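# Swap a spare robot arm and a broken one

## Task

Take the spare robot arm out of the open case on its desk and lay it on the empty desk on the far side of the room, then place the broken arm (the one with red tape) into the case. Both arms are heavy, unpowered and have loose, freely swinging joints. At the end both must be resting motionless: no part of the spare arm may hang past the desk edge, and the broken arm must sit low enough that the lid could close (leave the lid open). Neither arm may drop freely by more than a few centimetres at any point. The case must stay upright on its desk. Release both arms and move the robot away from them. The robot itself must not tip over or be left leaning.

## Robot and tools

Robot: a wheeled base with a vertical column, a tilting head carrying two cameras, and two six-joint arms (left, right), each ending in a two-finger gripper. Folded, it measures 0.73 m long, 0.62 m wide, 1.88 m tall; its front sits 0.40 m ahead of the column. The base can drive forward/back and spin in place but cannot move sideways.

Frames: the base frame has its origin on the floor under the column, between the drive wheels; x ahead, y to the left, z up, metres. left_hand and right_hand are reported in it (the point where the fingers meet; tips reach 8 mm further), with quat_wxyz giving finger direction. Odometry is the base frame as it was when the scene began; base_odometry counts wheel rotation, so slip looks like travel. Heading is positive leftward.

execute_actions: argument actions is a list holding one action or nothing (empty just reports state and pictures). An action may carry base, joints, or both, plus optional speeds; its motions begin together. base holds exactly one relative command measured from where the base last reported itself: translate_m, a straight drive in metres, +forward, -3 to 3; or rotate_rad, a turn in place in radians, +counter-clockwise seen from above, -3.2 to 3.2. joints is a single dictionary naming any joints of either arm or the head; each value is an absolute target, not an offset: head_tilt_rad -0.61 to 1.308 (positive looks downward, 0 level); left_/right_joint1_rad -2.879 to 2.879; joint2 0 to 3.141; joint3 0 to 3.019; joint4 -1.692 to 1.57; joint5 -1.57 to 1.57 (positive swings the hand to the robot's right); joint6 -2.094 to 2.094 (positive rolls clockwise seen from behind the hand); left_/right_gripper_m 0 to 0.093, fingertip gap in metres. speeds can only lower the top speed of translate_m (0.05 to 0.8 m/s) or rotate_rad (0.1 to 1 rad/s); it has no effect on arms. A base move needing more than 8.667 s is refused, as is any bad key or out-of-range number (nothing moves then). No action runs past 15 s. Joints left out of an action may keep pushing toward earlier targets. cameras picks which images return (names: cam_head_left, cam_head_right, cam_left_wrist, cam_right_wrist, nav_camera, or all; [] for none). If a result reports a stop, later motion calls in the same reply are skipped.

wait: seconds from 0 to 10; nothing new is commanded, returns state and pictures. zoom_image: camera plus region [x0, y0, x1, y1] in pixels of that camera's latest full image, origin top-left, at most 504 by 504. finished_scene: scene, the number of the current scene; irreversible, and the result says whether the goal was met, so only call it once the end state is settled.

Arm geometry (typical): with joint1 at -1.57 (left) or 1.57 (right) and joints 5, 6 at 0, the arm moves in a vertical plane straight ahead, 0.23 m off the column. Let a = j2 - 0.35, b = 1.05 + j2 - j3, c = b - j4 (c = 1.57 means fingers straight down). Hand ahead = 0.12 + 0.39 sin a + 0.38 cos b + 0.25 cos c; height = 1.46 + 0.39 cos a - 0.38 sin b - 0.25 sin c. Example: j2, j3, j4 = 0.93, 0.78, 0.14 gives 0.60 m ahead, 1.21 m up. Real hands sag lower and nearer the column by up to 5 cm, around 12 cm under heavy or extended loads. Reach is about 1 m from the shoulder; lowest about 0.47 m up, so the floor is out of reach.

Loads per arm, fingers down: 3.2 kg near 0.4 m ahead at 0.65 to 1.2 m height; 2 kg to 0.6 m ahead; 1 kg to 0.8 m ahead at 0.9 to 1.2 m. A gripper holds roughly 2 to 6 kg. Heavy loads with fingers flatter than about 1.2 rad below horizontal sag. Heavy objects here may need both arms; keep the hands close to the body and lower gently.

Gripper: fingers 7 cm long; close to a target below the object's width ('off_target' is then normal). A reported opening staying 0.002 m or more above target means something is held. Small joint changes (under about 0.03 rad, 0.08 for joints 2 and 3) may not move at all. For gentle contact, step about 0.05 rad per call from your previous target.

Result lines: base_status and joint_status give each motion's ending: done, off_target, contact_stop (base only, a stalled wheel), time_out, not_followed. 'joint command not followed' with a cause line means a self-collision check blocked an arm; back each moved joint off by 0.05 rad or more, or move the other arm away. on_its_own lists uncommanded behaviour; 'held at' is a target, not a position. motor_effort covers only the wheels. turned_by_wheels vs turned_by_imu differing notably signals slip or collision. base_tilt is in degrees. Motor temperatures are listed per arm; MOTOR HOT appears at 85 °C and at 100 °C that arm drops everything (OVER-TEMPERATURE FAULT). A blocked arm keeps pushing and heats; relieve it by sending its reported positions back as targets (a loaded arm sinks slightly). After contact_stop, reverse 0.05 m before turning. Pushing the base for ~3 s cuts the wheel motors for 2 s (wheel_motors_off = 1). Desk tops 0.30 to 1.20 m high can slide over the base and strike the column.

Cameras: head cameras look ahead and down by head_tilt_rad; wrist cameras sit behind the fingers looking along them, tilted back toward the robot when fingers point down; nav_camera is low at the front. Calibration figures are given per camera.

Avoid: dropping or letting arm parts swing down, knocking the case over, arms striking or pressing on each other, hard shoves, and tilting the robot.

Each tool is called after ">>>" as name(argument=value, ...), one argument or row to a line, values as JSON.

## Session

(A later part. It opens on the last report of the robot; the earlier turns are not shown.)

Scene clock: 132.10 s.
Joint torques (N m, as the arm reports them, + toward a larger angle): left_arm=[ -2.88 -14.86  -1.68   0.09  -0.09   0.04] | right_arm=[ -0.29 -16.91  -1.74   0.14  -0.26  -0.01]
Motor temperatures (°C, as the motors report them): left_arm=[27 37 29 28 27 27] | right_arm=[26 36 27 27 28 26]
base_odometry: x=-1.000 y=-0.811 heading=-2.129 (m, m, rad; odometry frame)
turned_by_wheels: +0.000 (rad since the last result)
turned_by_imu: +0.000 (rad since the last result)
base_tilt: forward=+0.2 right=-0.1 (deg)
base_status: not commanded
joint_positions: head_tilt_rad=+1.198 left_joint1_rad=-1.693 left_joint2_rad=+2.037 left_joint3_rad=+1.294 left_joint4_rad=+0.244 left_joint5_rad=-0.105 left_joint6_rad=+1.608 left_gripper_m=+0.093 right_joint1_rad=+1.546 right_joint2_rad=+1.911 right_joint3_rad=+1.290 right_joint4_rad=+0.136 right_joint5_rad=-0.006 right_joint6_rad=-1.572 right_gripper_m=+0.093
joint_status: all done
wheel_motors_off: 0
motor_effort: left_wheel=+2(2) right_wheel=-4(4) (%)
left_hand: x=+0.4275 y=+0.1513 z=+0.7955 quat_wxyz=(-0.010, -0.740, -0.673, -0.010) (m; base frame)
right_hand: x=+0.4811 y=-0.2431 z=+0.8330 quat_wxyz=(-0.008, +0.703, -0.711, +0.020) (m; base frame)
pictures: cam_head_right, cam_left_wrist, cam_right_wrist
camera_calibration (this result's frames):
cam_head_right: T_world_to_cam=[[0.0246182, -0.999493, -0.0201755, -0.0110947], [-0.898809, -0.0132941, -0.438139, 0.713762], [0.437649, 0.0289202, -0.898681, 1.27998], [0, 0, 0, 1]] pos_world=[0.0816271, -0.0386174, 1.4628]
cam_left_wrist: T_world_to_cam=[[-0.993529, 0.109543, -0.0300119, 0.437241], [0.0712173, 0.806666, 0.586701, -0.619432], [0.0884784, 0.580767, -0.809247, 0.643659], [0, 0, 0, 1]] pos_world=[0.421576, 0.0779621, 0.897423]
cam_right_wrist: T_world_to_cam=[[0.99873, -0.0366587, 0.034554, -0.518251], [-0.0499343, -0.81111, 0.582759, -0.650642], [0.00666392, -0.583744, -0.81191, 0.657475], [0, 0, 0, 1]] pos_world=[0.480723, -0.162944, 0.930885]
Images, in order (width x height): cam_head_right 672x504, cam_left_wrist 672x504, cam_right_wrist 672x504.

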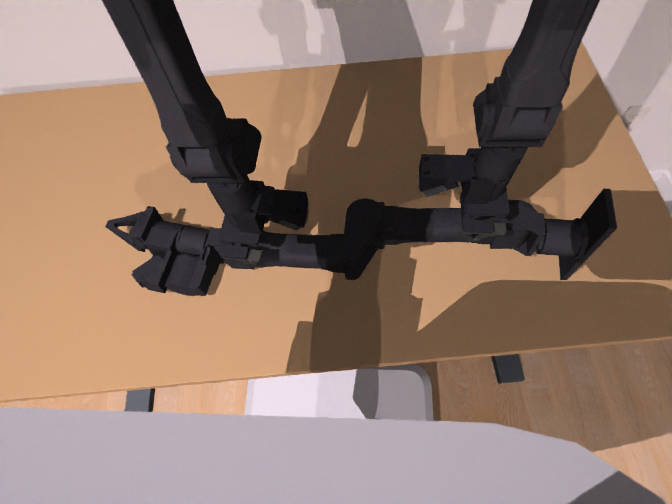

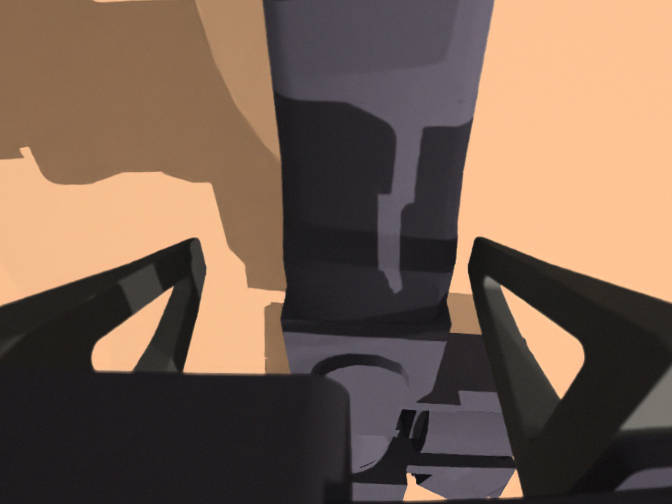

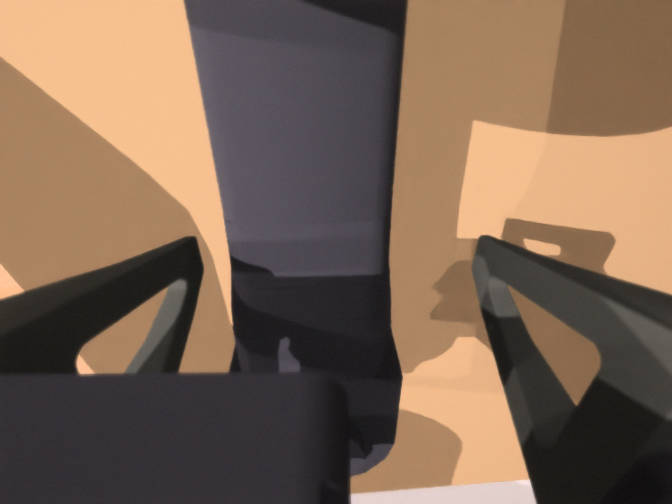

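>>> execute_actions(
  actions=[
    {"joints": {"left_joint2_rad": 1.86, "left_joint3_rad": 1.13, "right_joint2_rad": 1.74, "right_joint3_rad": 1.13}},
  ],
  cameras=[],
)

>>> execute_actions(
  actions=[
    {"base": {"translate_m": -1.225}, "joints": {"head_tilt_rad": 0.8, "left_joint1_rad": -1.569, "left_joint2_rad": 1.166, "left_joint3_rad": 0.766, "left_joint4_rad": -0.12, "left_joint5_rad": 0, "left_joint6_rad": 1.57, "right_joint1_rad": 1.569, "right_joint2_rad": 1.166, "right_joint3_rad": 0.766, "right_joint4_rad": -0.12, "right_joint5_rad": 0, "right_joint6_rad": -1.57}},
  ],
  cameras=["cam_head_right"],
)

>>> execute_actions(
  actions=[
    {"base": {"rotate_rad": 1.712}},
  ],
  cameras=["cam_head_left", "cam_head_right", "nav_camera"],
)

Scene clock: 137.70 s.
Joint torques (N m, as the arm reports them, + toward a larger angle): left_arm=[ -2.06 -14.23  -1.63   0.21  -0.1    0.06] | right_arm=[ -0.18 -17.47  -1.66   0.14  -0.26  -0.01]
Motor temperatures (°C, as the motors report them): left_arm=[27 37 29 28 27 27] | right_arm=[26 36 27 27 28 26]
base_odometry: x=-1.000 y=-0.811 heading=-2.129 (m, m, rad; odometry frame)
turned_by_wheels: +0.000 (rad since the last result)
turned_by_imu: -0.001 (rad since the last result)
base_tilt: forward=+0.2 right=+0.0 (deg)
base_status: not commanded
joint_positions: head_tilt_rad=+1.198 left_joint1_rad=-1.693 left_joint2_rad=+1.860 left_joint3_rad=+1.133 left_joint4_rad=+0.244 left_joint5_rad=-0.105 left_joint6_rad=+1.608 left_gripper_m=+0.093 right_joint1_rad=+1.546 right_joint2_rad=+1.744 right_joint3_rad=+1.134 right_joint4_rad=+0.136 right_joint5_rad=-0.006 right_joint6_rad=-1.572 right_gripper_m=+0.093
joint_status: all done
wheel_motors_off: 0
motor_effort: left_wheel=+2(3) right_wheel=-3(6) (%)
left_hand: x=+0.4395 y=+0.1576 z=+0.8619 quat_wxyz=(-0.016, -0.739, -0.673, -0.015) (m; base frame)
right_hand: x=+0.4817 y=-0.2417 z=+0.8964 quat_wxyz=(-0.012, +0.703, -0.711, +0.023) (m; base frame)
pictures: none
No camera images: the call's "cameras" was empty. Leave "cameras" out to get every camera's image.

Scene clock: 141.40 s.
Joint torques (N m, as the arm reports them, + toward a larger angle): left_arm=[ -0.28 -11.56   1.88  -0.29   0.09  -0.01] | right_arm=[  0.46 -13.21   1.42  -0.22  -0.17  -0.01]
Motor temperatures (°C, as the motors report them): left_arm=[27 37 29 28 27 27] | right_arm=[26 35 27 27 28 26]
base_odometry: x=-0.350 y=+0.228 heading=-2.130 (m, m, rad; odometry frame)
turned_by_wheels: +0.000 (rad since the last result)
turned_by_imu: -0.004 (rad since the last result)
base_tilt: forward=+0.3 right=-0.1 (deg)
base_status: done
joint_positions: head_tilt_rad=+0.815 left_joint1_rad=-1.565 left_joint2_rad=+1.153 left_joint3_rad=+0.765 left_joint4_rad=-0.111 left_joint5_rad=-0.003 left_joint6_rad=+1.576 left_gripper_m=+0.093 right_joint1_rad=+1.564 right_joint2_rad=+1.155 right_joint3_rad=+0.764 right_joint4_rad=-0.112 right_joint5_rad=-0.001 right_joint6_rad=-1.572 right_gripper_m=+0.093
joint_status: all done
wheel_motors_off: 0
motor_effort: left_wheel=+0(42) right_wheel=+2(66) (%)
left_hand: x=+0.4593 y=+0.2277 z=+1.0981 quat_wxyz=(-0.006, -0.708, -0.706, -0.011) (m; base frame)
right_hand: x=+0.4576 y=-0.2288 z=+1.0975 quat_wxyz=(-0.005, +0.706, -0.708, +0.009) (m; base frame)
pictures: cam_head_right
camera_calibration (this result's frames):
cam_head_right: T_world_to_cam=[[0.0303767, -0.999493, -0.00950609, -0.0278135], [-0.669765, -0.0132941, -0.742454, 1.17096], [0.741952, 0.0289202, -0.669829, 0.912333], [0, 0, 0, 1]] pos_world=[0.108202, -0.0386174, 1.48022]
Images, in order (width x height): cam_head_right 672x504.

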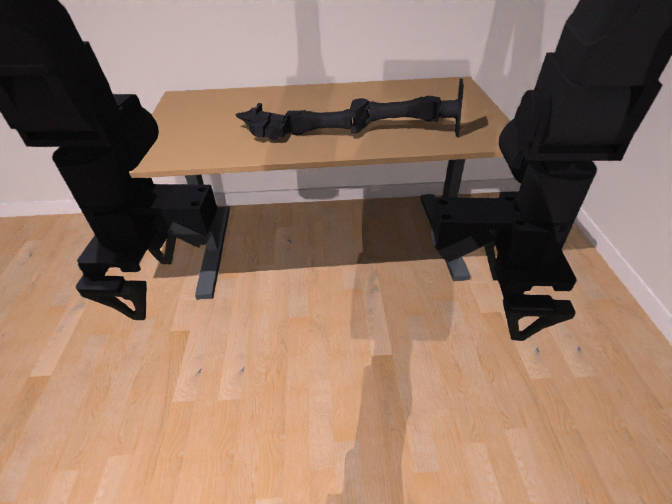

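Scene clock: 144.43 s.
Joint torques (N m, as the arm reports them, + toward a larger angle): left_arm=[  0.3  -12.31   1.81  -0.31   0.09   0.02] | right_arm=[ -0.02 -13.46   1.23  -0.21  -0.17  -0.01]
Motor temperatures (°C, as the motors report them): left_arm=[27 36 29 28 27 27] | right_arm=[26 35 27 27 28 26]
base_odometry: x=-0.350 y=+0.228 heading=-0.418 (m, m, rad; odometry frame)
turned_by_wheels: +1.712 (rad since the last result)
turned_by_imu: +1.688 (rad since the last result)
base_tilt: forward=+0.3 right=-0.1 (deg)
base_status: done
joint_positions: head_tilt_rad=+0.815 left_joint1_rad=-1.566 left_joint2_rad=+1.153 left_joint3_rad=+0.765 left_joint4_rad=-0.111 left_joint5_rad=-0.002 left_joint6_rad=+1.576 left_gripper_m=+0.093 right_joint1_rad=+1.564 right_joint2_rad=+1.155 right_joint3_rad=+0.764 right_joint4_rad=-0.112 right_joint5_rad=-0.001 right_joint6_rad=-1.572 right_gripper_m=+0.093
joint_status: not commanded
wheel_motors_off: 0
motor_effort: left_wheel=+0(29) right_wheel=+2(44) (%)
left_hand: x=+0.4593 y=+0.2275 z=+1.0981 quat_wxyz=(-0.006, -0.708, -0.706, -0.011) (m; base frame)
right_hand: x=+0.4576 y=-0.2288 z=+1.0975 quat_wxyz=(-0.005, +0.706, -0.708, +0.009) (m; base frame)
pictures: cam_head_left, cam_head_right, nav_camera
camera_calibration (this result's frames):
cam_head_left: T_world_to_cam=[[0.0441488, -0.99896, -0.0114083, 0.068746], [-0.670299, -0.0211524, -0.74179, 1.17523], [0.740777, 0.0403961, -0.670535, 0.921102], [0, 0, 0, 1]] pos_world=[0.102387, 0.0563244, 1.49019]
cam_head_right: T_world_to_cam=[[0.0303767, -0.999493, -0.00950609, -0.0278135], [-0.669765, -0.0132941, -0.742454, 1.17096], [0.741952, 0.0289202, -0.669829, 0.912333], [0, 0, 0, 1]] pos_world=[0.108202, -0.0386174, 1.48022]
Images, in order (width x height): cam_head_left 672x504, cam_head_right 672x504, nav_camera 672x504.

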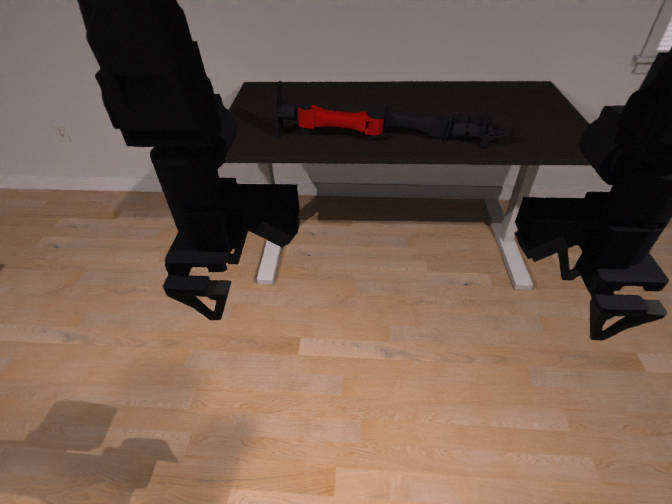

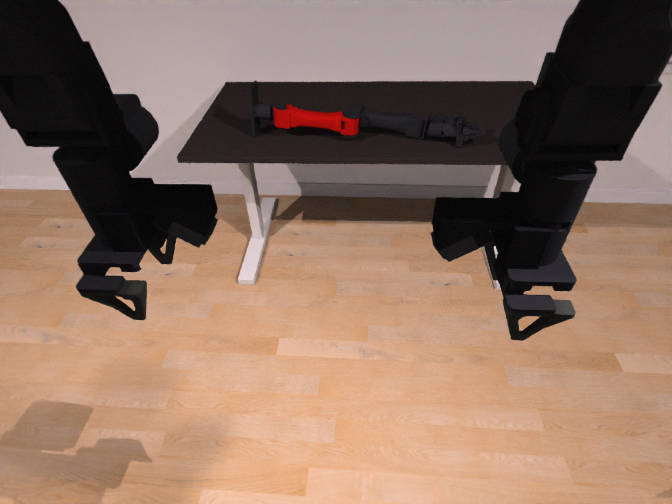

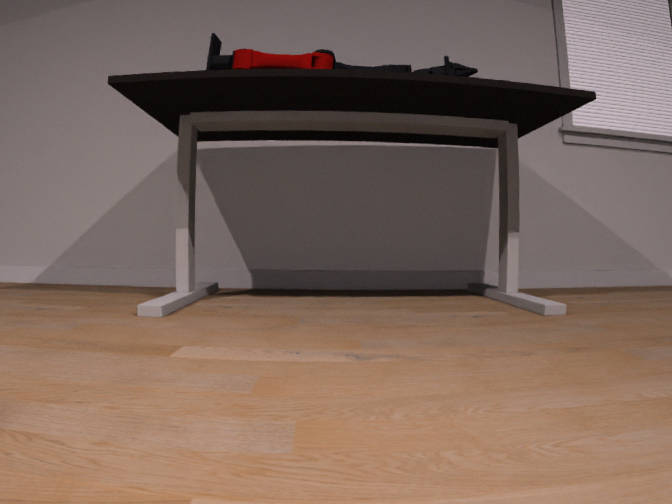

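>>> zoom_image(
  camera="cam_head_left",
  region=[220, 70, 600, 300],
)

>>> zoom_image(
  camera="cam_head_left",
  region=[260, 70, 520, 170],
)

Region (220, 70, 600, 300) of cam_head_left's 672x504 image, scaled by 1.326, with more detail than that image has; it fills the top 305 rows of this view, and the rest is white.

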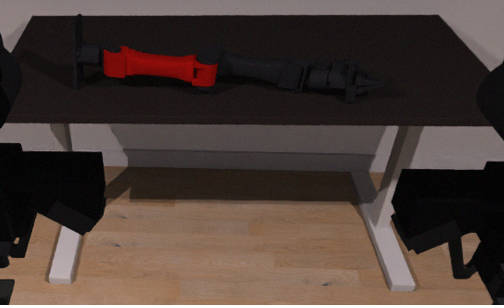

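Region (260, 70, 520, 170) of cam_head_left's 672x504 image, scaled by 1.938, with more detail than that image has; it fills the top 194 rows of this view, and the rest is white.

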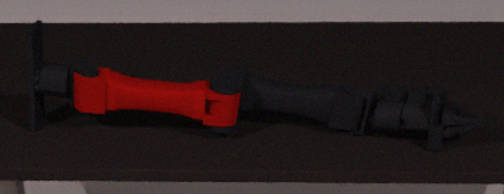

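>>> execute_actions(
  actions=[
    {"base": {"translate_m": 1.2}, "speeds": {"translate_m": 0.7}, "joints": {"head_tilt_rad": 1.2}},
  ],
  cameras=["cam_head_left", "cam_head_right", "cam_left_wrist", "cam_right_wrist"],
)

Scene clock: 152.00 s.
Joint torques (N m, as the arm reports them, + toward a larger angle): left_arm=[ -0.19 -12.23   1.71  -0.17   0.1    0.01] | right_arm=[  0.44 -13.39   1.05  -0.22  -0.16  -0.01]
Motor temperatures (°C, as the motors report them): left_arm=[27 36 29 28 27 27] | right_arm=[26 35 27 27 28 26]
base_odometry: x=+0.746 y=-0.259 heading=-0.418 (m, m, rad; odometry frame)
turned_by_wheels: +0.000 (rad since the last result)
turned_by_imu: +0.001 (rad since the last result)
base_tilt: forward=+0.2 right=-0.1 (deg)
base_status: done
joint_positions: head_tilt_rad=+1.198 left_joint1_rad=-1.566 left_joint2_rad=+1.153 left_joint3_rad=+0.765 left_joint4_rad=-0.111 left_joint5_rad=-0.002 left_joint6_rad=+1.576 left_gripper_m=+0.093 right_joint1_rad=+1.564 right_joint2_rad=+1.155 right_joint3_rad=+0.765 right_joint4_rad=-0.112 right_joint5_rad=-0.001 right_joint6_rad=-1.572 right_gripper_m=+0.093
joint_status: all done
wheel_motors_off: 0
motor_effort: left_wheel=+0(43) right_wheel=+1(60) (%)
left_hand: x=+0.4595 y=+0.2275 z=+1.0981 quat_wxyz=(-0.006, -0.708, -0.706, -0.011) (m; base frame)
right_hand: x=+0.4588 y=-0.2288 z=+1.0976 quat_wxyz=(-0.006, +0.706, -0.708, +0.010) (m; base frame)
pictures: cam_head_left, cam_head_right, cam_left_wrist, cam_right_wrist
camera_calibration (this result's frames):
cam_head_left: T_world_to_cam=[[0.0366747, -0.99896, -0.0270967, 0.0932799], [-0.89914, -0.0211524, -0.43715, 0.717525], [0.436123, 0.0403961, -0.89898, 1.28814], [0, 0, 0, 1]] pos_world=[0.0799473, 0.0563244, 1.47421]
cam_head_right: T_world_to_cam=[[0.0246144, -0.999493, -0.0201803, -0.0110872], [-0.898893, -0.0132941, -0.437966, 0.7135], [0.437476, 0.0289202, -0.898765, 1.28012], [0, 0, 0, 1]] pos_world=[0.0816123, -0.0386174, 1.46279]
cam_left_wrist: T_world_to_cam=[[-0.999513, 0.017156, -0.0260516, 0.489182], [-0.00159351, 0.805996, 0.591918, -0.832836], [0.0311525, 0.591672, -0.805577, 0.861277], [0, 0, 0, 1]] pos_world=[0.460786, 0.153277, 1.19954]
cam_right_wrist: T_world_to_cam=[[0.999458, -0.0281908, 0.0170183, -0.483727], [-0.0328497, -0.817641, 0.574791, -0.794971], [-0.00228892, -0.575038, -0.818123, 0.893793], [0, 0, 0, 1]] pos_world=[0.459396, -0.149672, 1.19641]
Images, in order (width x height): cam_head_left 672x504, cam_head_right 672x504, cam_left_wrist 672x504, cam_right_wrist 672x504.

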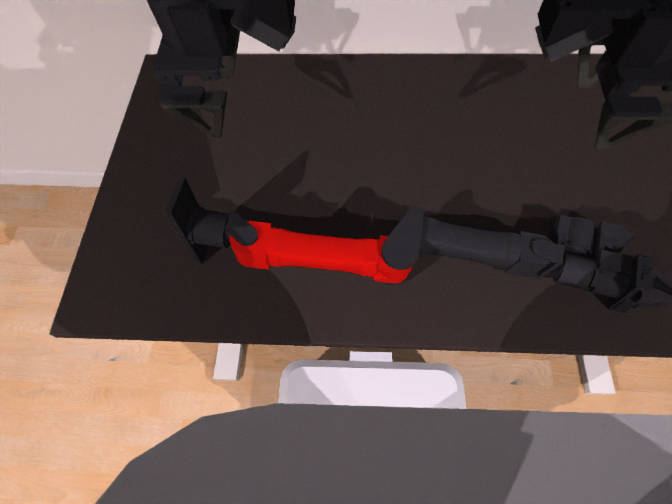

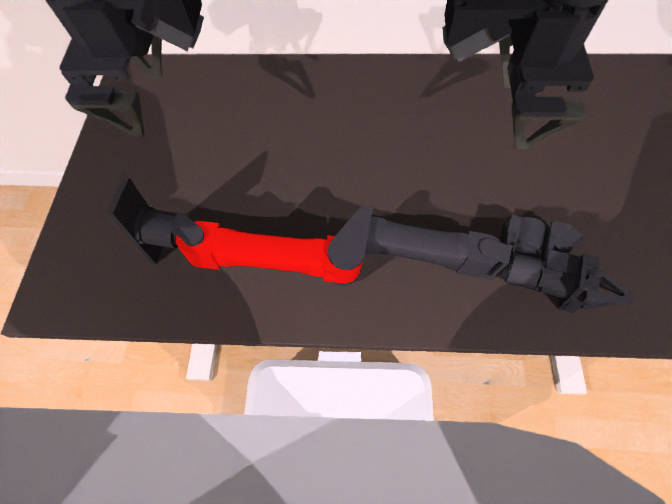

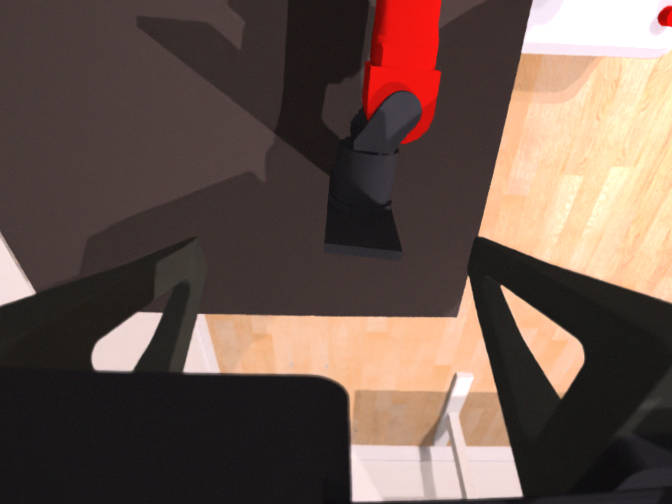

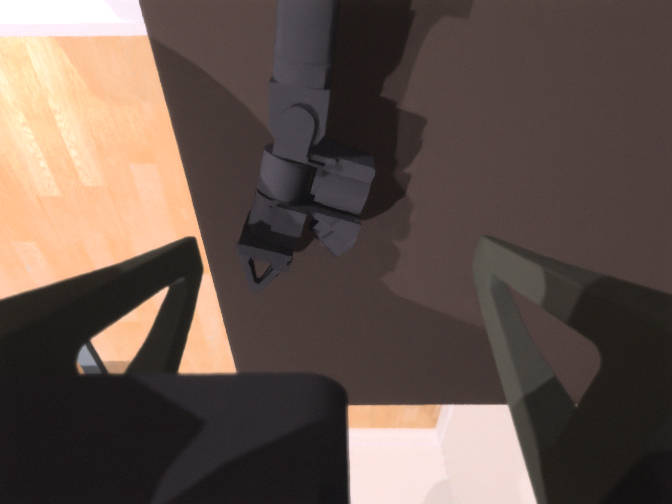

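>>> execute_actions(
  actions=[
    {"joints": {"left_joint1_rad": -1.654, "left_joint2_rad": 1.816, "left_joint3_rad": 1.021, "left_joint4_rad": 0.285, "left_joint5_rad": -0.074, "left_joint6_rad": 1.622, "right_joint1_rad": 1.59, "right_joint2_rad": 1.847, "right_joint3_rad": 1.147, "right_joint4_rad": 0.19, "right_joint5_rad": 0.015, "right_joint6_rad": -1.405}},
  ],
  cameras=["cam_head_left", "cam_left_wrist", "cam_right_wrist"],
)

Scene clock: 158.43 s.
Joint torques (N m, as the arm reports them, + toward a larger angle): left_arm=[ -0.68 -14.74  -2.07   0.5   -0.1    0.11] | right_arm=[  0.73 -16.97  -2.33   0.15  -0.14   0.06]
Motor temperatures (°C, as the motors report them): left_arm=[27 36 29 28 27 27] | right_arm=[26 34 27 27 28 26]
base_odometry: x=+0.746 y=-0.259 heading=-0.418 (m, m, rad; odometry frame)
turned_by_wheels: +0.000 (rad since the last result)
turned_by_imu: -0.001 (rad since the last result)
base_tilt: forward=+0.2 right=-0.1 (deg)
base_status: not commanded
joint_positions: head_tilt_rad=+1.198 left_joint1_rad=-1.661 left_joint2_rad=+1.836 left_joint3_rad=+1.018 left_joint4_rad=+0.273 left_joint5_rad=-0.071 left_joint6_rad=+1.617 left_gripper_m=+0.093 right_joint1_rad=+1.584 right_joint2_rad=+1.868 right_joint3_rad=+1.147 right_joint4_rad=+0.189 right_joint5_rad=+0.013 right_joint6_rad=-1.415 right_gripper_m=+0.093
joint_status: all done
wheel_motors_off: 0
motor_effort: left_wheel=+2(3) right_wheel=+0(4) (%)
left_hand: x=+0.3902 y=+0.1772 z=+0.8778 quat_wxyz=(+0.004, -0.739, -0.673, +0.010) (m; base frame)
right_hand: x=+0.4312 y=-0.2185 z=+0.8547 quat_wxyz=(+0.004, +0.653, -0.758, -0.002) (m; base frame)
pictures: cam_head_left, cam_left_wrist, cam_right_wrist
camera_calibration (this result's frames):
cam_head_left: T_world_to_cam=[[0.0366747, -0.99896, -0.0270967, 0.0932799], [-0.89914, -0.0211524, -0.437151, 0.717525], [0.436123, 0.0403961, -0.89898, 1.28814], [0, 0, 0, 1]] pos_world=[0.0799473, 0.0563244, 1.47421]
cam_left_wrist: T_world_to_cam=[[-0.993996, 0.107919, 0.0180108, 0.358063], [0.0983593, 0.809294, 0.57911, -0.690282], [0.0479212, 0.577405, -0.81505, 0.720001], [0, 0, 0, 1]] pos_world=[0.389305, 0.104267, 0.980137]
cam_right_wrist: T_world_to_cam=[[0.984591, -0.174378, -0.0131496, -0.451418], [-0.135405, -0.8078, 0.573694, -0.600514], [-0.110662, -0.563074, -0.818964, 0.750936], [0, 0, 0, 1]] pos_world=[0.446249, -0.14098, 0.953564]
Images, in order (width x height): cam_head_left 672x504, cam_left_wrist 672x504, cam_right_wrist 672x504.

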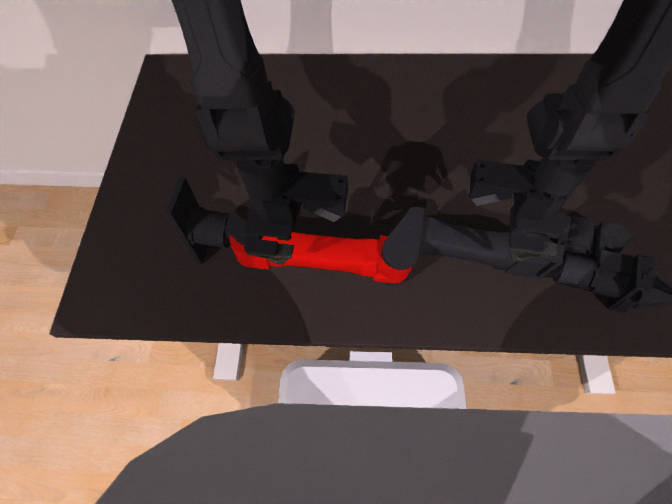

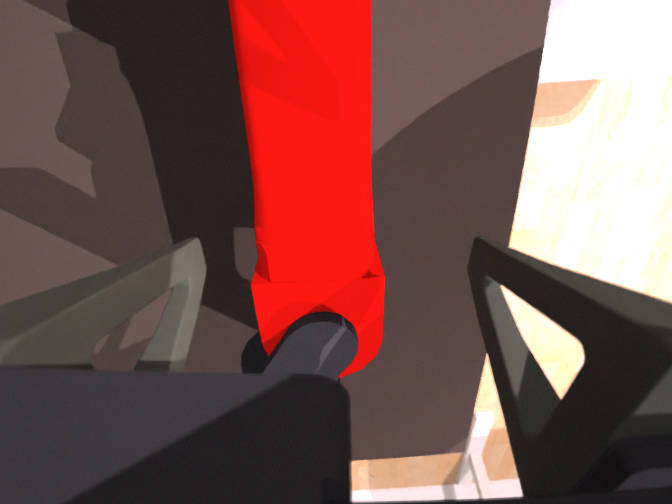

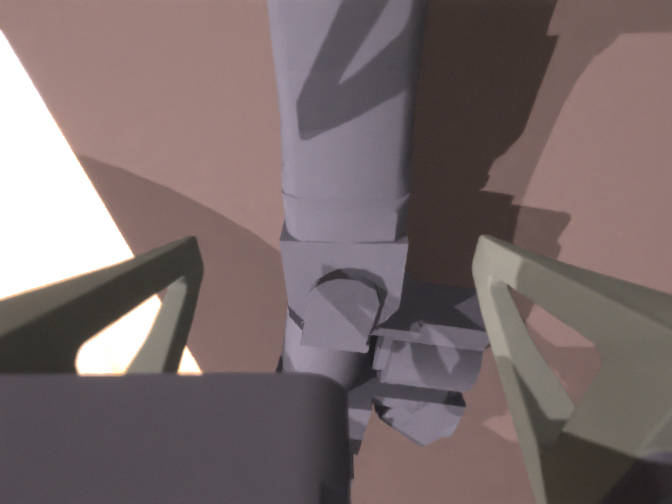

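>>> execute_actions(
  actions=[
    {"joints": {"left_joint1_rad": -1.637, "left_joint2_rad": 1.939, "left_joint3_rad": 1.104, "left_joint4_rad": 0.305, "left_joint5_rad": -0.066, "right_joint1_rad": 1.602, "right_joint2_rad": 1.99, "right_joint3_rad": 1.252, "right_joint4_rad": 0.205, "right_joint5_rad": 0.022}},
  ],
  cameras=["cam_left_wrist", "cam_right_wrist"],
)

Scene clock: 165.03 s.
Joint torques (N m, as the arm reports them, + toward a larger angle): left_arm=[ -1.   -12.7   -3.26   0.37   0.07   0.14] | right_arm=[  1.01 -14.7   -2.59   0.61  -0.14   0.05]
Motor temperatures (°C, as the motors report them): left_arm=[27 36 29 28 27 27] | right_arm=[26 34 27 27 28 26]
base_odometry: x=+0.746 y=-0.259 heading=-0.418 (m, m, rad; odometry frame)
turned_by_wheels: +0.000 (rad since the last result)
turned_by_imu: -0.001 (rad since the last result)
base_tilt: forward=+0.3 right=-0.1 (deg)
base_status: not commanded
joint_positions: head_tilt_rad=+1.198 left_joint1_rad=-1.642 left_joint2_rad=+1.928 left_joint3_rad=+1.113 left_joint4_rad=+0.297 left_joint5_rad=-0.068 left_joint6_rad=+1.617 left_gripper_m=+0.093 right_joint1_rad=+1.595 right_joint2_rad=+1.982 right_joint3_rad=+1.253 right_joint4_rad=+0.197 right_joint5_rad=+0.020 right_joint6_rad=-1.415 right_gripper_m=+0.093
joint_status: all done
wheel_motors_off: 0
motor_effort: left_wheel=+1(2) right_wheel=-2(6) (%)
left_hand: x=+0.3995 y=+0.1869 z=+0.8414 quat_wxyz=(+0.000, -0.735, -0.678, -0.004) (m; base frame)
right_hand: x=+0.4280 y=-0.2114 z=+0.8116 quat_wxyz=(+0.003, +0.655, -0.756, -0.003) (m; base frame)
pictures: cam_left_wrist, cam_right_wrist
camera_calibration (this result's frames):
cam_left_wrist: T_world_to_cam=[[-0.995328, 0.0962705, -0.00742236, 0.391044], [0.0732421, 0.802856, 0.591657, -0.677334], [0.0629182, 0.588349, -0.806155, 0.668781], [0, 0, 0, 1]] pos_world=[0.396748, 0.112678, 0.942794]
cam_right_wrist: T_world_to_cam=[[0.985523, -0.16904, -0.0130512, -0.446996], [-0.131302, -0.809668, 0.572012, -0.571344], [-0.10726, -0.562017, -0.820142, 0.719036], [0, 0, 0, 1]] pos_world=[0.44263, -0.134049, 0.910693]
Images, in order (width x height): cam_left_wrist 672x504, cam_right_wrist 672x504.

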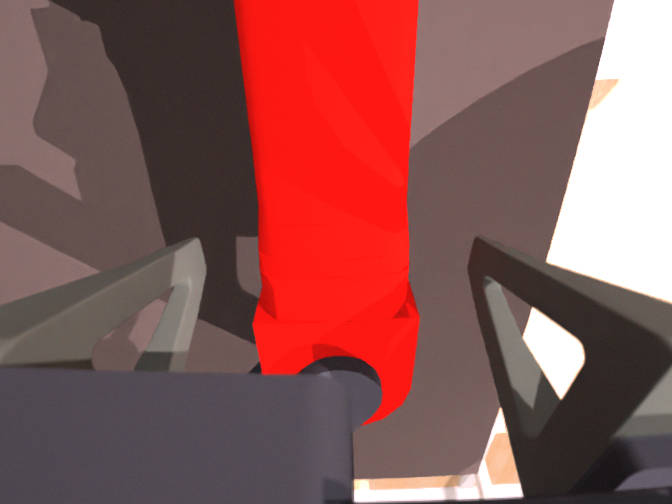

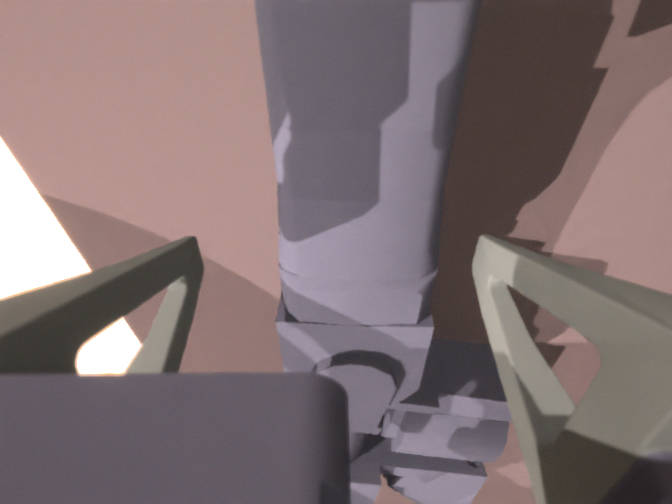

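>>> execute_actions(
  actions=[
    {"joints": {"left_joint2_rad": 1.997, "left_joint3_rad": 1.16, "left_joint6_rad": 1.58, "right_joint2_rad": 2.042, "right_joint3_rad": 1.31}},
  ],
  cameras=["cam_left_wrist", "cam_right_wrist"],
)

Scene clock: 166.90 s.
Joint torques (N m, as the arm reports them, + toward a larger angle): left_arm=[ -0.91 -12.02  -2.61   0.37   0.07   0.  ] | right_arm=[  1.12 -13.92  -2.68   0.51  -0.14   0.06]
Motor temperatures (°C, as the motors report them): left_arm=[27 36 29 28 27 27] | right_arm=[26 34 27 27 28 26]
base_odometry: x=+0.746 y=-0.259 heading=-0.418 (m, m, rad; odometry frame)
turned_by_wheels: +0.000 (rad since the last result)
turned_by_imu: -0.001 (rad since the last result)
base_tilt: forward=+0.3 right=-0.1 (deg)
base_status: not commanded
joint_positions: head_tilt_rad=+1.198 left_joint1_rad=-1.642 left_joint2_rad=+1.981 left_joint3_rad=+1.164 left_joint4_rad=+0.297 left_joint5_rad=-0.068 left_joint6_rad=+1.586 left_gripper_m=+0.093 right_joint1_rad=+1.595 right_joint2_rad=+2.019 right_joint3_rad=+1.315 right_joint4_rad=+0.197 right_joint5_rad=+0.020 right_joint6_rad=-1.415 right_gripper_m=+0.093
joint_status: all done
wheel_motors_off: 0
motor_effort: left_wheel=+1(1) right_wheel=+0(2) (%)
left_hand: x=+0.3978 y=+0.1857 z=+0.8214 quat_wxyz=(+0.000, -0.725, -0.689, -0.004) (m; base frame)
right_hand: x=+0.4422 y=-0.2109 z=+0.7955 quat_wxyz=(-0.007, +0.654, -0.756, +0.005) (m; base frame)
pictures: cam_left_wrist, cam_right_wrist
camera_calibration (this result's frames):
cam_left_wrist: T_world_to_cam=[[-0.997879, 0.0648068, -0.00610616, 0.395076], [0.0486519, 0.804858, 0.59147, -0.654847], [0.0432459, 0.589918, -0.806304, 0.661085], [0, 0, 0, 1]] pos_world=[0.397508, 0.111469, 0.92277]
cam_right_wrist: T_world_to_cam=[[0.985457, -0.169546, 0.011329, -0.480578], [-0.145852, -0.809766, 0.568336, -0.550516], [-0.0871851, -0.561723, -0.822719, 0.700857], [0, 0, 0, 1]] pos_world=[0.454399, -0.133582, 0.89493]
Images, in order (width x height): cam_left_wrist 672x504, cam_right_wrist 672x504.

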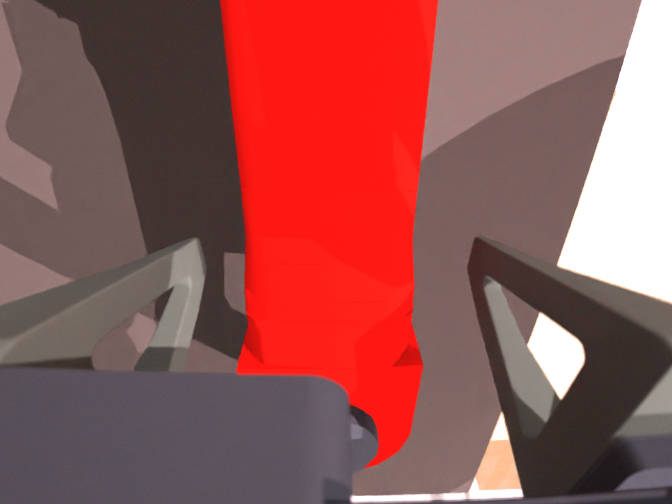

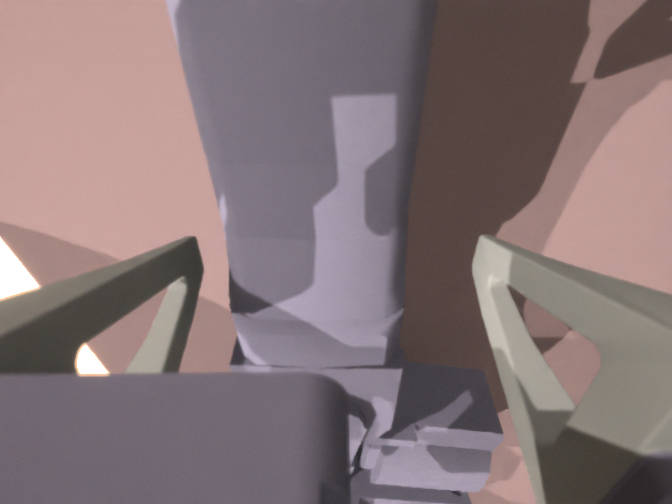

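>>> execute_actions(
  actions=[
    {"joints": {"left_joint2_rad": 2.05, "left_joint3_rad": 1.217, "right_joint2_rad": 2.062}},
  ],
  cameras=["cam_left_wrist", "cam_right_wrist"],
)

Scene clock: 170.70 s.
Joint torques (N m, as the arm reports them, + toward a larger angle): left_arm=[ -1.1  -12.23  -2.44   0.4    0.08   0.02] | right_arm=[  1.1  -14.21  -2.89   0.47  -0.14   0.06]
Motor temperatures (°C, as the motors report them): left_arm=[27 36 29 28 27 27] | right_arm=[26 34 27 27 28 26]
base_odometry: x=+0.746 y=-0.259 heading=-0.418 (m, m, rad; odometry frame)
turned_by_wheels: +0.000 (rad since the last result)
turned_by_imu: -0.001 (rad since the last result)
base_tilt: forward=+0.3 right=-0.1 (deg)
base_status: not commanded
joint_positions: head_tilt_rad=+1.198 left_joint1_rad=-1.642 left_joint2_rad=+2.033 left_joint3_rad=+1.220 left_joint4_rad=+0.297 left_joint5_rad=-0.068 left_joint6_rad=+1.586 left_gripper_m=+0.093 right_joint1_rad=+1.595 right_joint2_rad=+2.041 right_joint3_rad=+1.315 right_joint4_rad=+0.197 right_joint5_rad=+0.020 right_joint6_rad=-1.415 right_gripper_m=+0.093
joint_status: all done
wheel_motors_off: 0
motor_effort: left_wheel=+1(2) right_wheel=-2(2) (%)
left_hand: x=+0.3983 y=+0.1844 z=+0.8008 quat_wxyz=(-0.001, -0.725, -0.689, -0.005) (m; base frame)
right_hand: x=+0.4273 y=-0.2110 z=+0.7885 quat_wxyz=(+0.002, +0.655, -0.756, -0.002) (m; base frame)
pictures: cam_left_wrist, cam_right_wrist
camera_calibration (this result's frames):
cam_left_wrist: T_world_to_cam=[[-0.997864, 0.0645714, -0.00991194, 0.398598], [0.0462121, 0.804949, 0.591541, -0.640787], [0.0461752, 0.58982, -0.806214, 0.644037], [0, 0, 0, 1]] pos_world=[0.39762, 0.110197, 0.902234]
cam_right_wrist: T_world_to_cam=[[0.985542, -0.169086, -0.0108007, -0.448257], [-0.132649, -0.809678, 0.571687, -0.557014], [-0.10541, -0.561989, -0.8204, 0.699681], [0, 0, 0, 1]] pos_world=[0.441643, -0.133583, 0.887615]
Images, in order (width x height): cam_left_wrist 672x504, cam_right_wrist 672x504.

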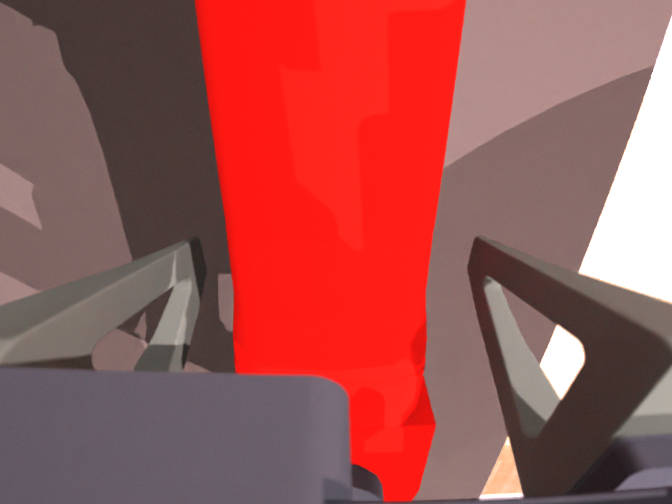

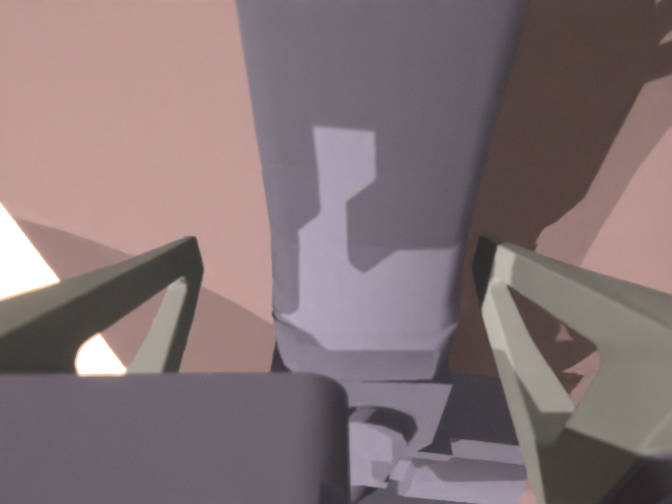

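>>> execute_actions(
  actions=[
    {"joints": {"left_joint2_rad": 2.102, "left_joint3_rad": 1.277, "right_joint2_rad": 2.108, "right_joint3_rad": 1.371}},
  ],
  cameras=["cam_left_wrist", "cam_right_wrist"],
)

Scene clock: 172.33 s.
Joint torques (N m, as the arm reports them, + toward a larger angle): left_arm=[ -1.26 -12.06  -2.39   0.43   0.05   0.  ] | right_arm=[  1.   -13.35  -2.59   0.46  -0.14   0.06]
Motor temperatures (°C, as the motors report them): left_arm=[27 36 29 28 27 27] | right_arm=[26 34 27 27 28 26]
base_odometry: x=+0.746 y=-0.259 heading=-0.418 (m, m, rad; odometry frame)
turned_by_wheels: +0.000 (rad since the last result)
turned_by_imu: -0.001 (rad since the last result)
base_tilt: forward=+0.3 right=+0.0 (deg)
base_status: not commanded
joint_positions: head_tilt_rad=+1.198 left_joint1_rad=-1.642 left_joint2_rad=+2.085 left_joint3_rad=+1.280 left_joint4_rad=+0.297 left_joint5_rad=-0.068 left_joint6_rad=+1.586 left_gripper_m=+0.093 right_joint1_rad=+1.595 right_joint2_rad=+2.089 right_joint3_rad=+1.375 right_joint4_rad=+0.197 right_joint5_rad=+0.020 right_joint6_rad=-1.415 right_gripper_m=+0.093
joint_status: all done
wheel_motors_off: 0
motor_effort: left_wheel=+1(2) right_wheel=-3(4) (%)
left_hand: x=+0.4003 y=+0.1831 z=+0.7803 quat_wxyz=(-0.004, -0.724, -0.689, -0.008) (m; base frame)
right_hand: x=+0.4321 y=-0.2105 z=+0.7696 quat_wxyz=(-0.003, +0.654, -0.756, +0.002) (m; base frame)
pictures: cam_left_wrist, cam_right_wrist
camera_calibration (this result's frames):
cam_left_wrist: T_world_to_cam=[[-0.997784, 0.0640752, -0.0179036, 0.406812], [0.0410876, 0.805139, 0.591661, -0.625719], [0.0523257, 0.589614, -0.805988, 0.625562], [0, 0, 0, 1]] pos_world=[0.398887, 0.108884, 0.881692]
cam_right_wrist: T_world_to_cam=[[0.985558, -0.169335, 0.00120211, -0.462493], [-0.139819, -0.809727, 0.569907, -0.540735], [-0.0955316, -0.561844, -0.821709, 0.681707], [0, 0, 0, 1]] pos_world=[0.445333, -0.133151, 0.868889]
Images, in order (width x height): cam_left_wrist 672x504, cam_right_wrist 672x504.

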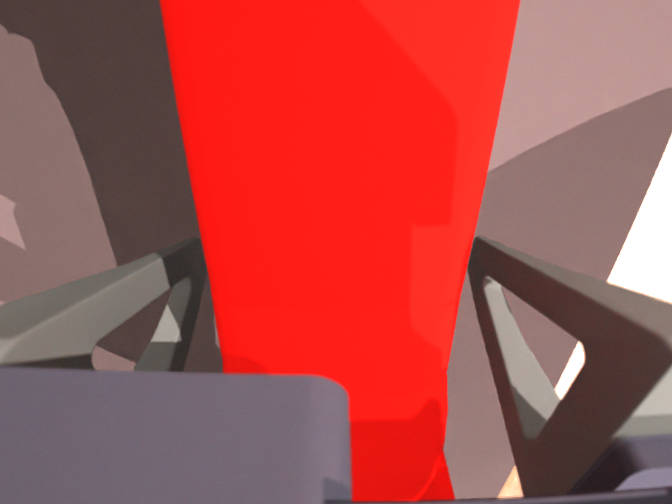

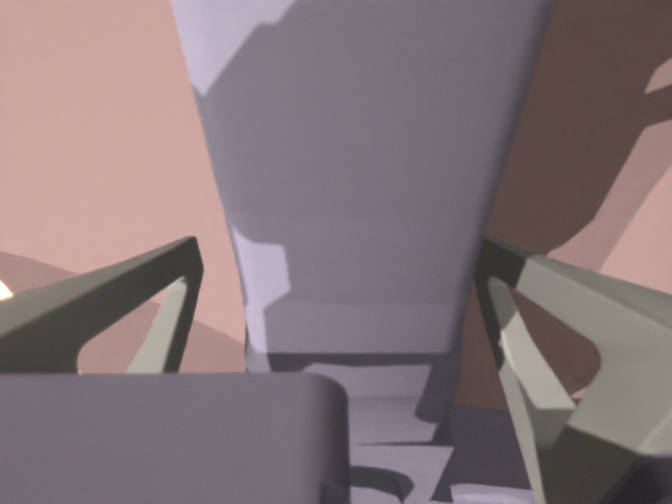

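>>> execute_actions(
  actions=[
    {"joints": {"left_joint2_rad": 2.13, "left_joint3_rad": 1.307, "right_joint2_rad": 2.14, "right_joint3_rad": 1.412}},
  ],
  cameras=["cam_left_wrist", "cam_right_wrist"],
)

Scene clock: 174.27 s.
Joint torques (N m, as the arm reports them, + toward a larger angle): left_arm=[ -0.78 -10.84  -1.7    0.44   0.17   0.01] | right_arm=[  1.09 -13.32  -2.44   0.45  -0.14   0.06]
Motor temperatures (°C, as the motors report them): left_arm=[27 36 29 28 27 27] | right_arm=[26 34 27 27 28 26]
base_odometry: x=+0.746 y=-0.259 heading=-0.418 (m, m, rad; odometry frame)
turned_by_wheels: +0.000 (rad since the last result)
turned_by_imu: -0.001 (rad since the last result)
base_tilt: forward=+0.3 right=-0.1 (deg)
base_status: not commanded
joint_positions: head_tilt_rad=+1.198 left_joint1_rad=-1.643 left_joint2_rad=+2.101 left_joint3_rad=+1.302 left_joint4_rad=+0.297 left_joint5_rad=-0.071 left_joint6_rad=+1.585 left_gripper_m=+0.093 right_joint1_rad=+1.595 right_joint2_rad=+2.117 right_joint3_rad=+1.415 right_joint4_rad=+0.197 right_joint5_rad=+0.020 right_joint6_rad=-1.415 right_gripper_m=+0.093
joint_status: all done
wheel_motors_off: 0
motor_effort: left_wheel=+1(2) right_wheel=-2(4) (%)
left_hand: x=+0.4032 y=+0.1825 z=+0.7739 quat_wxyz=(-0.005, -0.724, -0.690, -0.011) (m; base frame)
right_hand: x=+0.4372 y=-0.2102 z=+0.7580 quat_wxyz=(-0.007, +0.654, -0.756, +0.006) (m; base frame)
pictures: cam_left_wrist, cam_right_wrist
camera_calibration (this result's frames):
cam_left_wrist: T_world_to_cam=[[-0.997699, 0.0632787, -0.0243315, 0.414749], [0.0365098, 0.803903, 0.593639, -0.621078], [0.0571249, 0.591385, -0.804364, 0.617071], [0, 0, 0, 1]] pos_world=[0.401221, 0.108115, 0.875137]
cam_right_wrist: T_world_to_cam=[[0.98544, -0.169569, 0.0124541, -0.475951], [-0.146521, -0.80977, 0.568158, -0.528934], [-0.0862571, -0.56171, -0.822825, 0.669661], [0, 0, 0, 1]] pos_world=[0.449284, -0.132866, 0.85746]
Images, in order (width x height): cam_left_wrist 672x504, cam_right_wrist 672x504.

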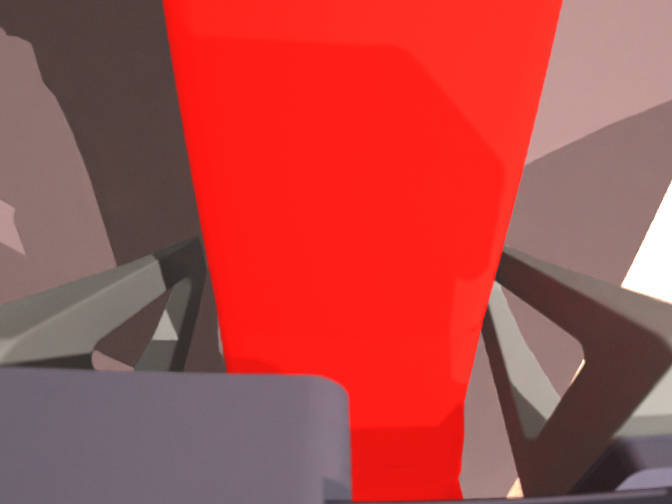

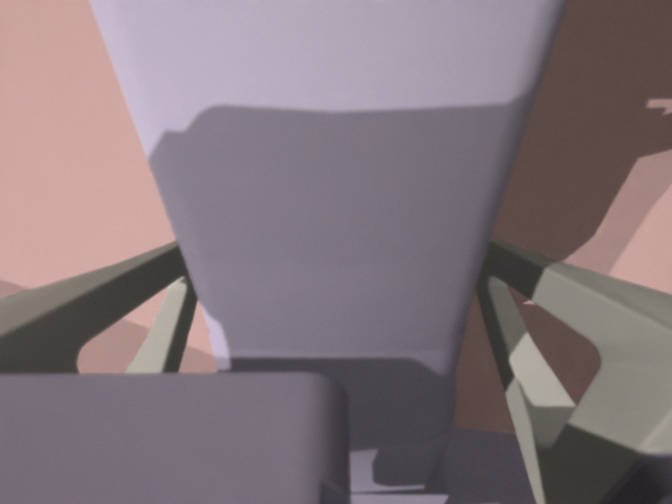

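>>> execute_actions(
  actions=[
    {"joints": {"left_joint2_rad": 2.095, "left_joint3_rad": 1.302, "right_joint2_rad": 2.117, "right_joint3_rad": 1.415, "left_gripper_m": 0.0, "right_gripper_m": 0.0}},
  ],
  cameras=["cam_head_left", "cam_left_wrist", "cam_right_wrist"],
)

Scene clock: 176.03 s.
Joint torques (N m, as the arm reports them, + toward a larger angle): left_arm=[ -0.97 -13.61  -1.89   0.36   0.16   0.03] | right_arm=[  1.06 -15.4   -2.14   0.47  -0.16   0.06]
Motor temperatures (°C, as the motors report them): left_arm=[27 36 29 28 27 27] | right_arm=[26 34 27 27 28 26]
base_odometry: x=+0.746 y=-0.259 heading=-0.418 (m, m, rad; odometry frame)
turned_by_wheels: +0.000 (rad since the last result)
turned_by_imu: -0.001 (rad since the last result)
base_tilt: forward=+0.3 right=-0.1 (deg)
base_status: not commanded
joint_positions: head_tilt_rad=+1.198 left_joint1_rad=-1.643 left_joint2_rad=+2.101 left_joint3_rad=+1.299 left_joint4_rad=+0.298 left_joint5_rad=-0.070 left_joint6_rad=+1.584 left_gripper_m=+0.054 right_joint1_rad=+1.595 right_joint2_rad=+2.117 right_joint3_rad=+1.415 right_joint4_rad=+0.198 right_joint5_rad=+0.021 right_joint6_rad=-1.415 right_gripper_m=+0.053
joint_status: left_gripper_m off_target (ended at +0.054, target +0.000); right_gripper_m off_target (ended at +0.053, target +0.000); the others done
wheel_motors_off: 0
motor_effort: left_wheel=+1(2) right_wheel=+0(1) (%)
left_hand: x=+0.4012 y=+0.1825 z=+0.7742 quat_wxyz=(-0.004, -0.724, -0.690, -0.010) (m; base frame)
right_hand: x=+0.4376 y=-0.2103 z=+0.7580 quat_wxyz=(-0.007, +0.654, -0.756, +0.006) (m; base frame)
pictures: cam_head_left, cam_left_wrist, cam_right_wrist
camera_calibration (this result's frames):
cam_head_left: T_world_to_cam=[[0.0366747, -0.99896, -0.0270967, 0.0932799], [-0.89914, -0.0211524, -0.43715, 0.717525], [0.436123, 0.0403961, -0.89898, 1.28814], [0, 0, 0, 1]] pos_world=[0.0799473, 0.0563244, 1.47421]
cam_left_wrist: T_world_to_cam=[[-0.997804, 0.0627084, -0.0213159, 0.410563], [0.0378807, 0.804321, 0.592987, -0.621297], [0.0543301, 0.590877, -0.80493, 0.619134], [0, 0, 0, 1]] pos_world=[0.399559, 0.108144, 0.875532]
cam_right_wrist: T_world_to_cam=[[0.985419, -0.169595, 0.0136483, -0.477282], [-0.147199, -0.809557, 0.568287, -0.528665], [-0.0853295, -0.56201, -0.822717, 0.669096], [0, 0, 0, 1]] pos_world=[0.449597, -0.13289, 0.857425]
Images, in order (width x height): cam_head_left 672x504, cam_left_wrist 672x504, cam_right_wrist 672x504.

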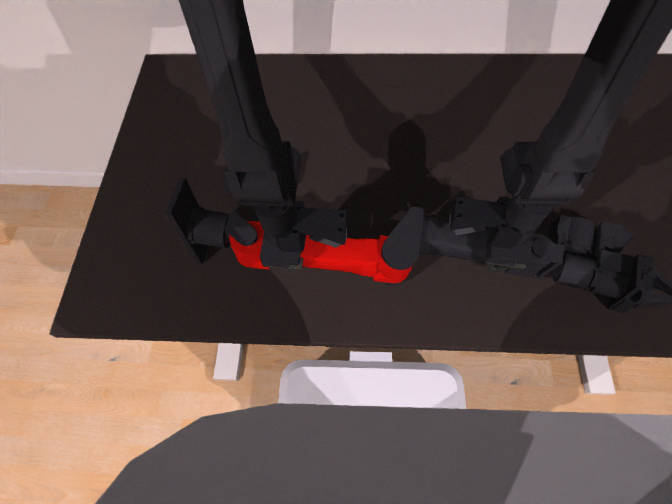

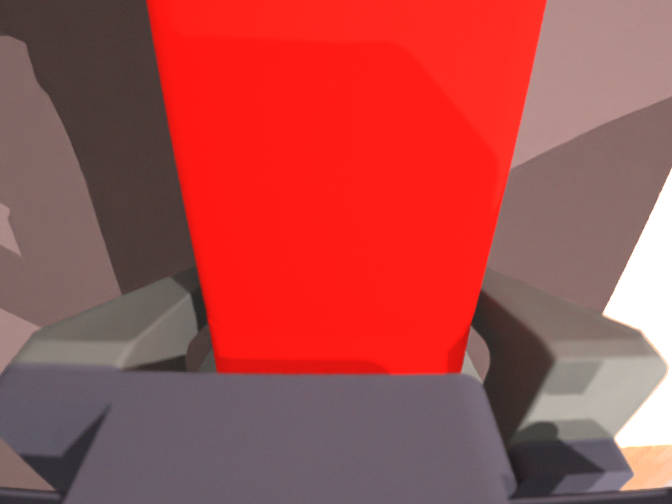

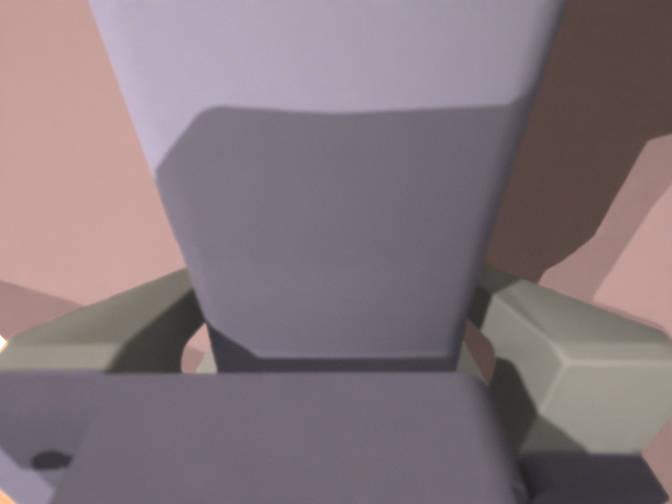

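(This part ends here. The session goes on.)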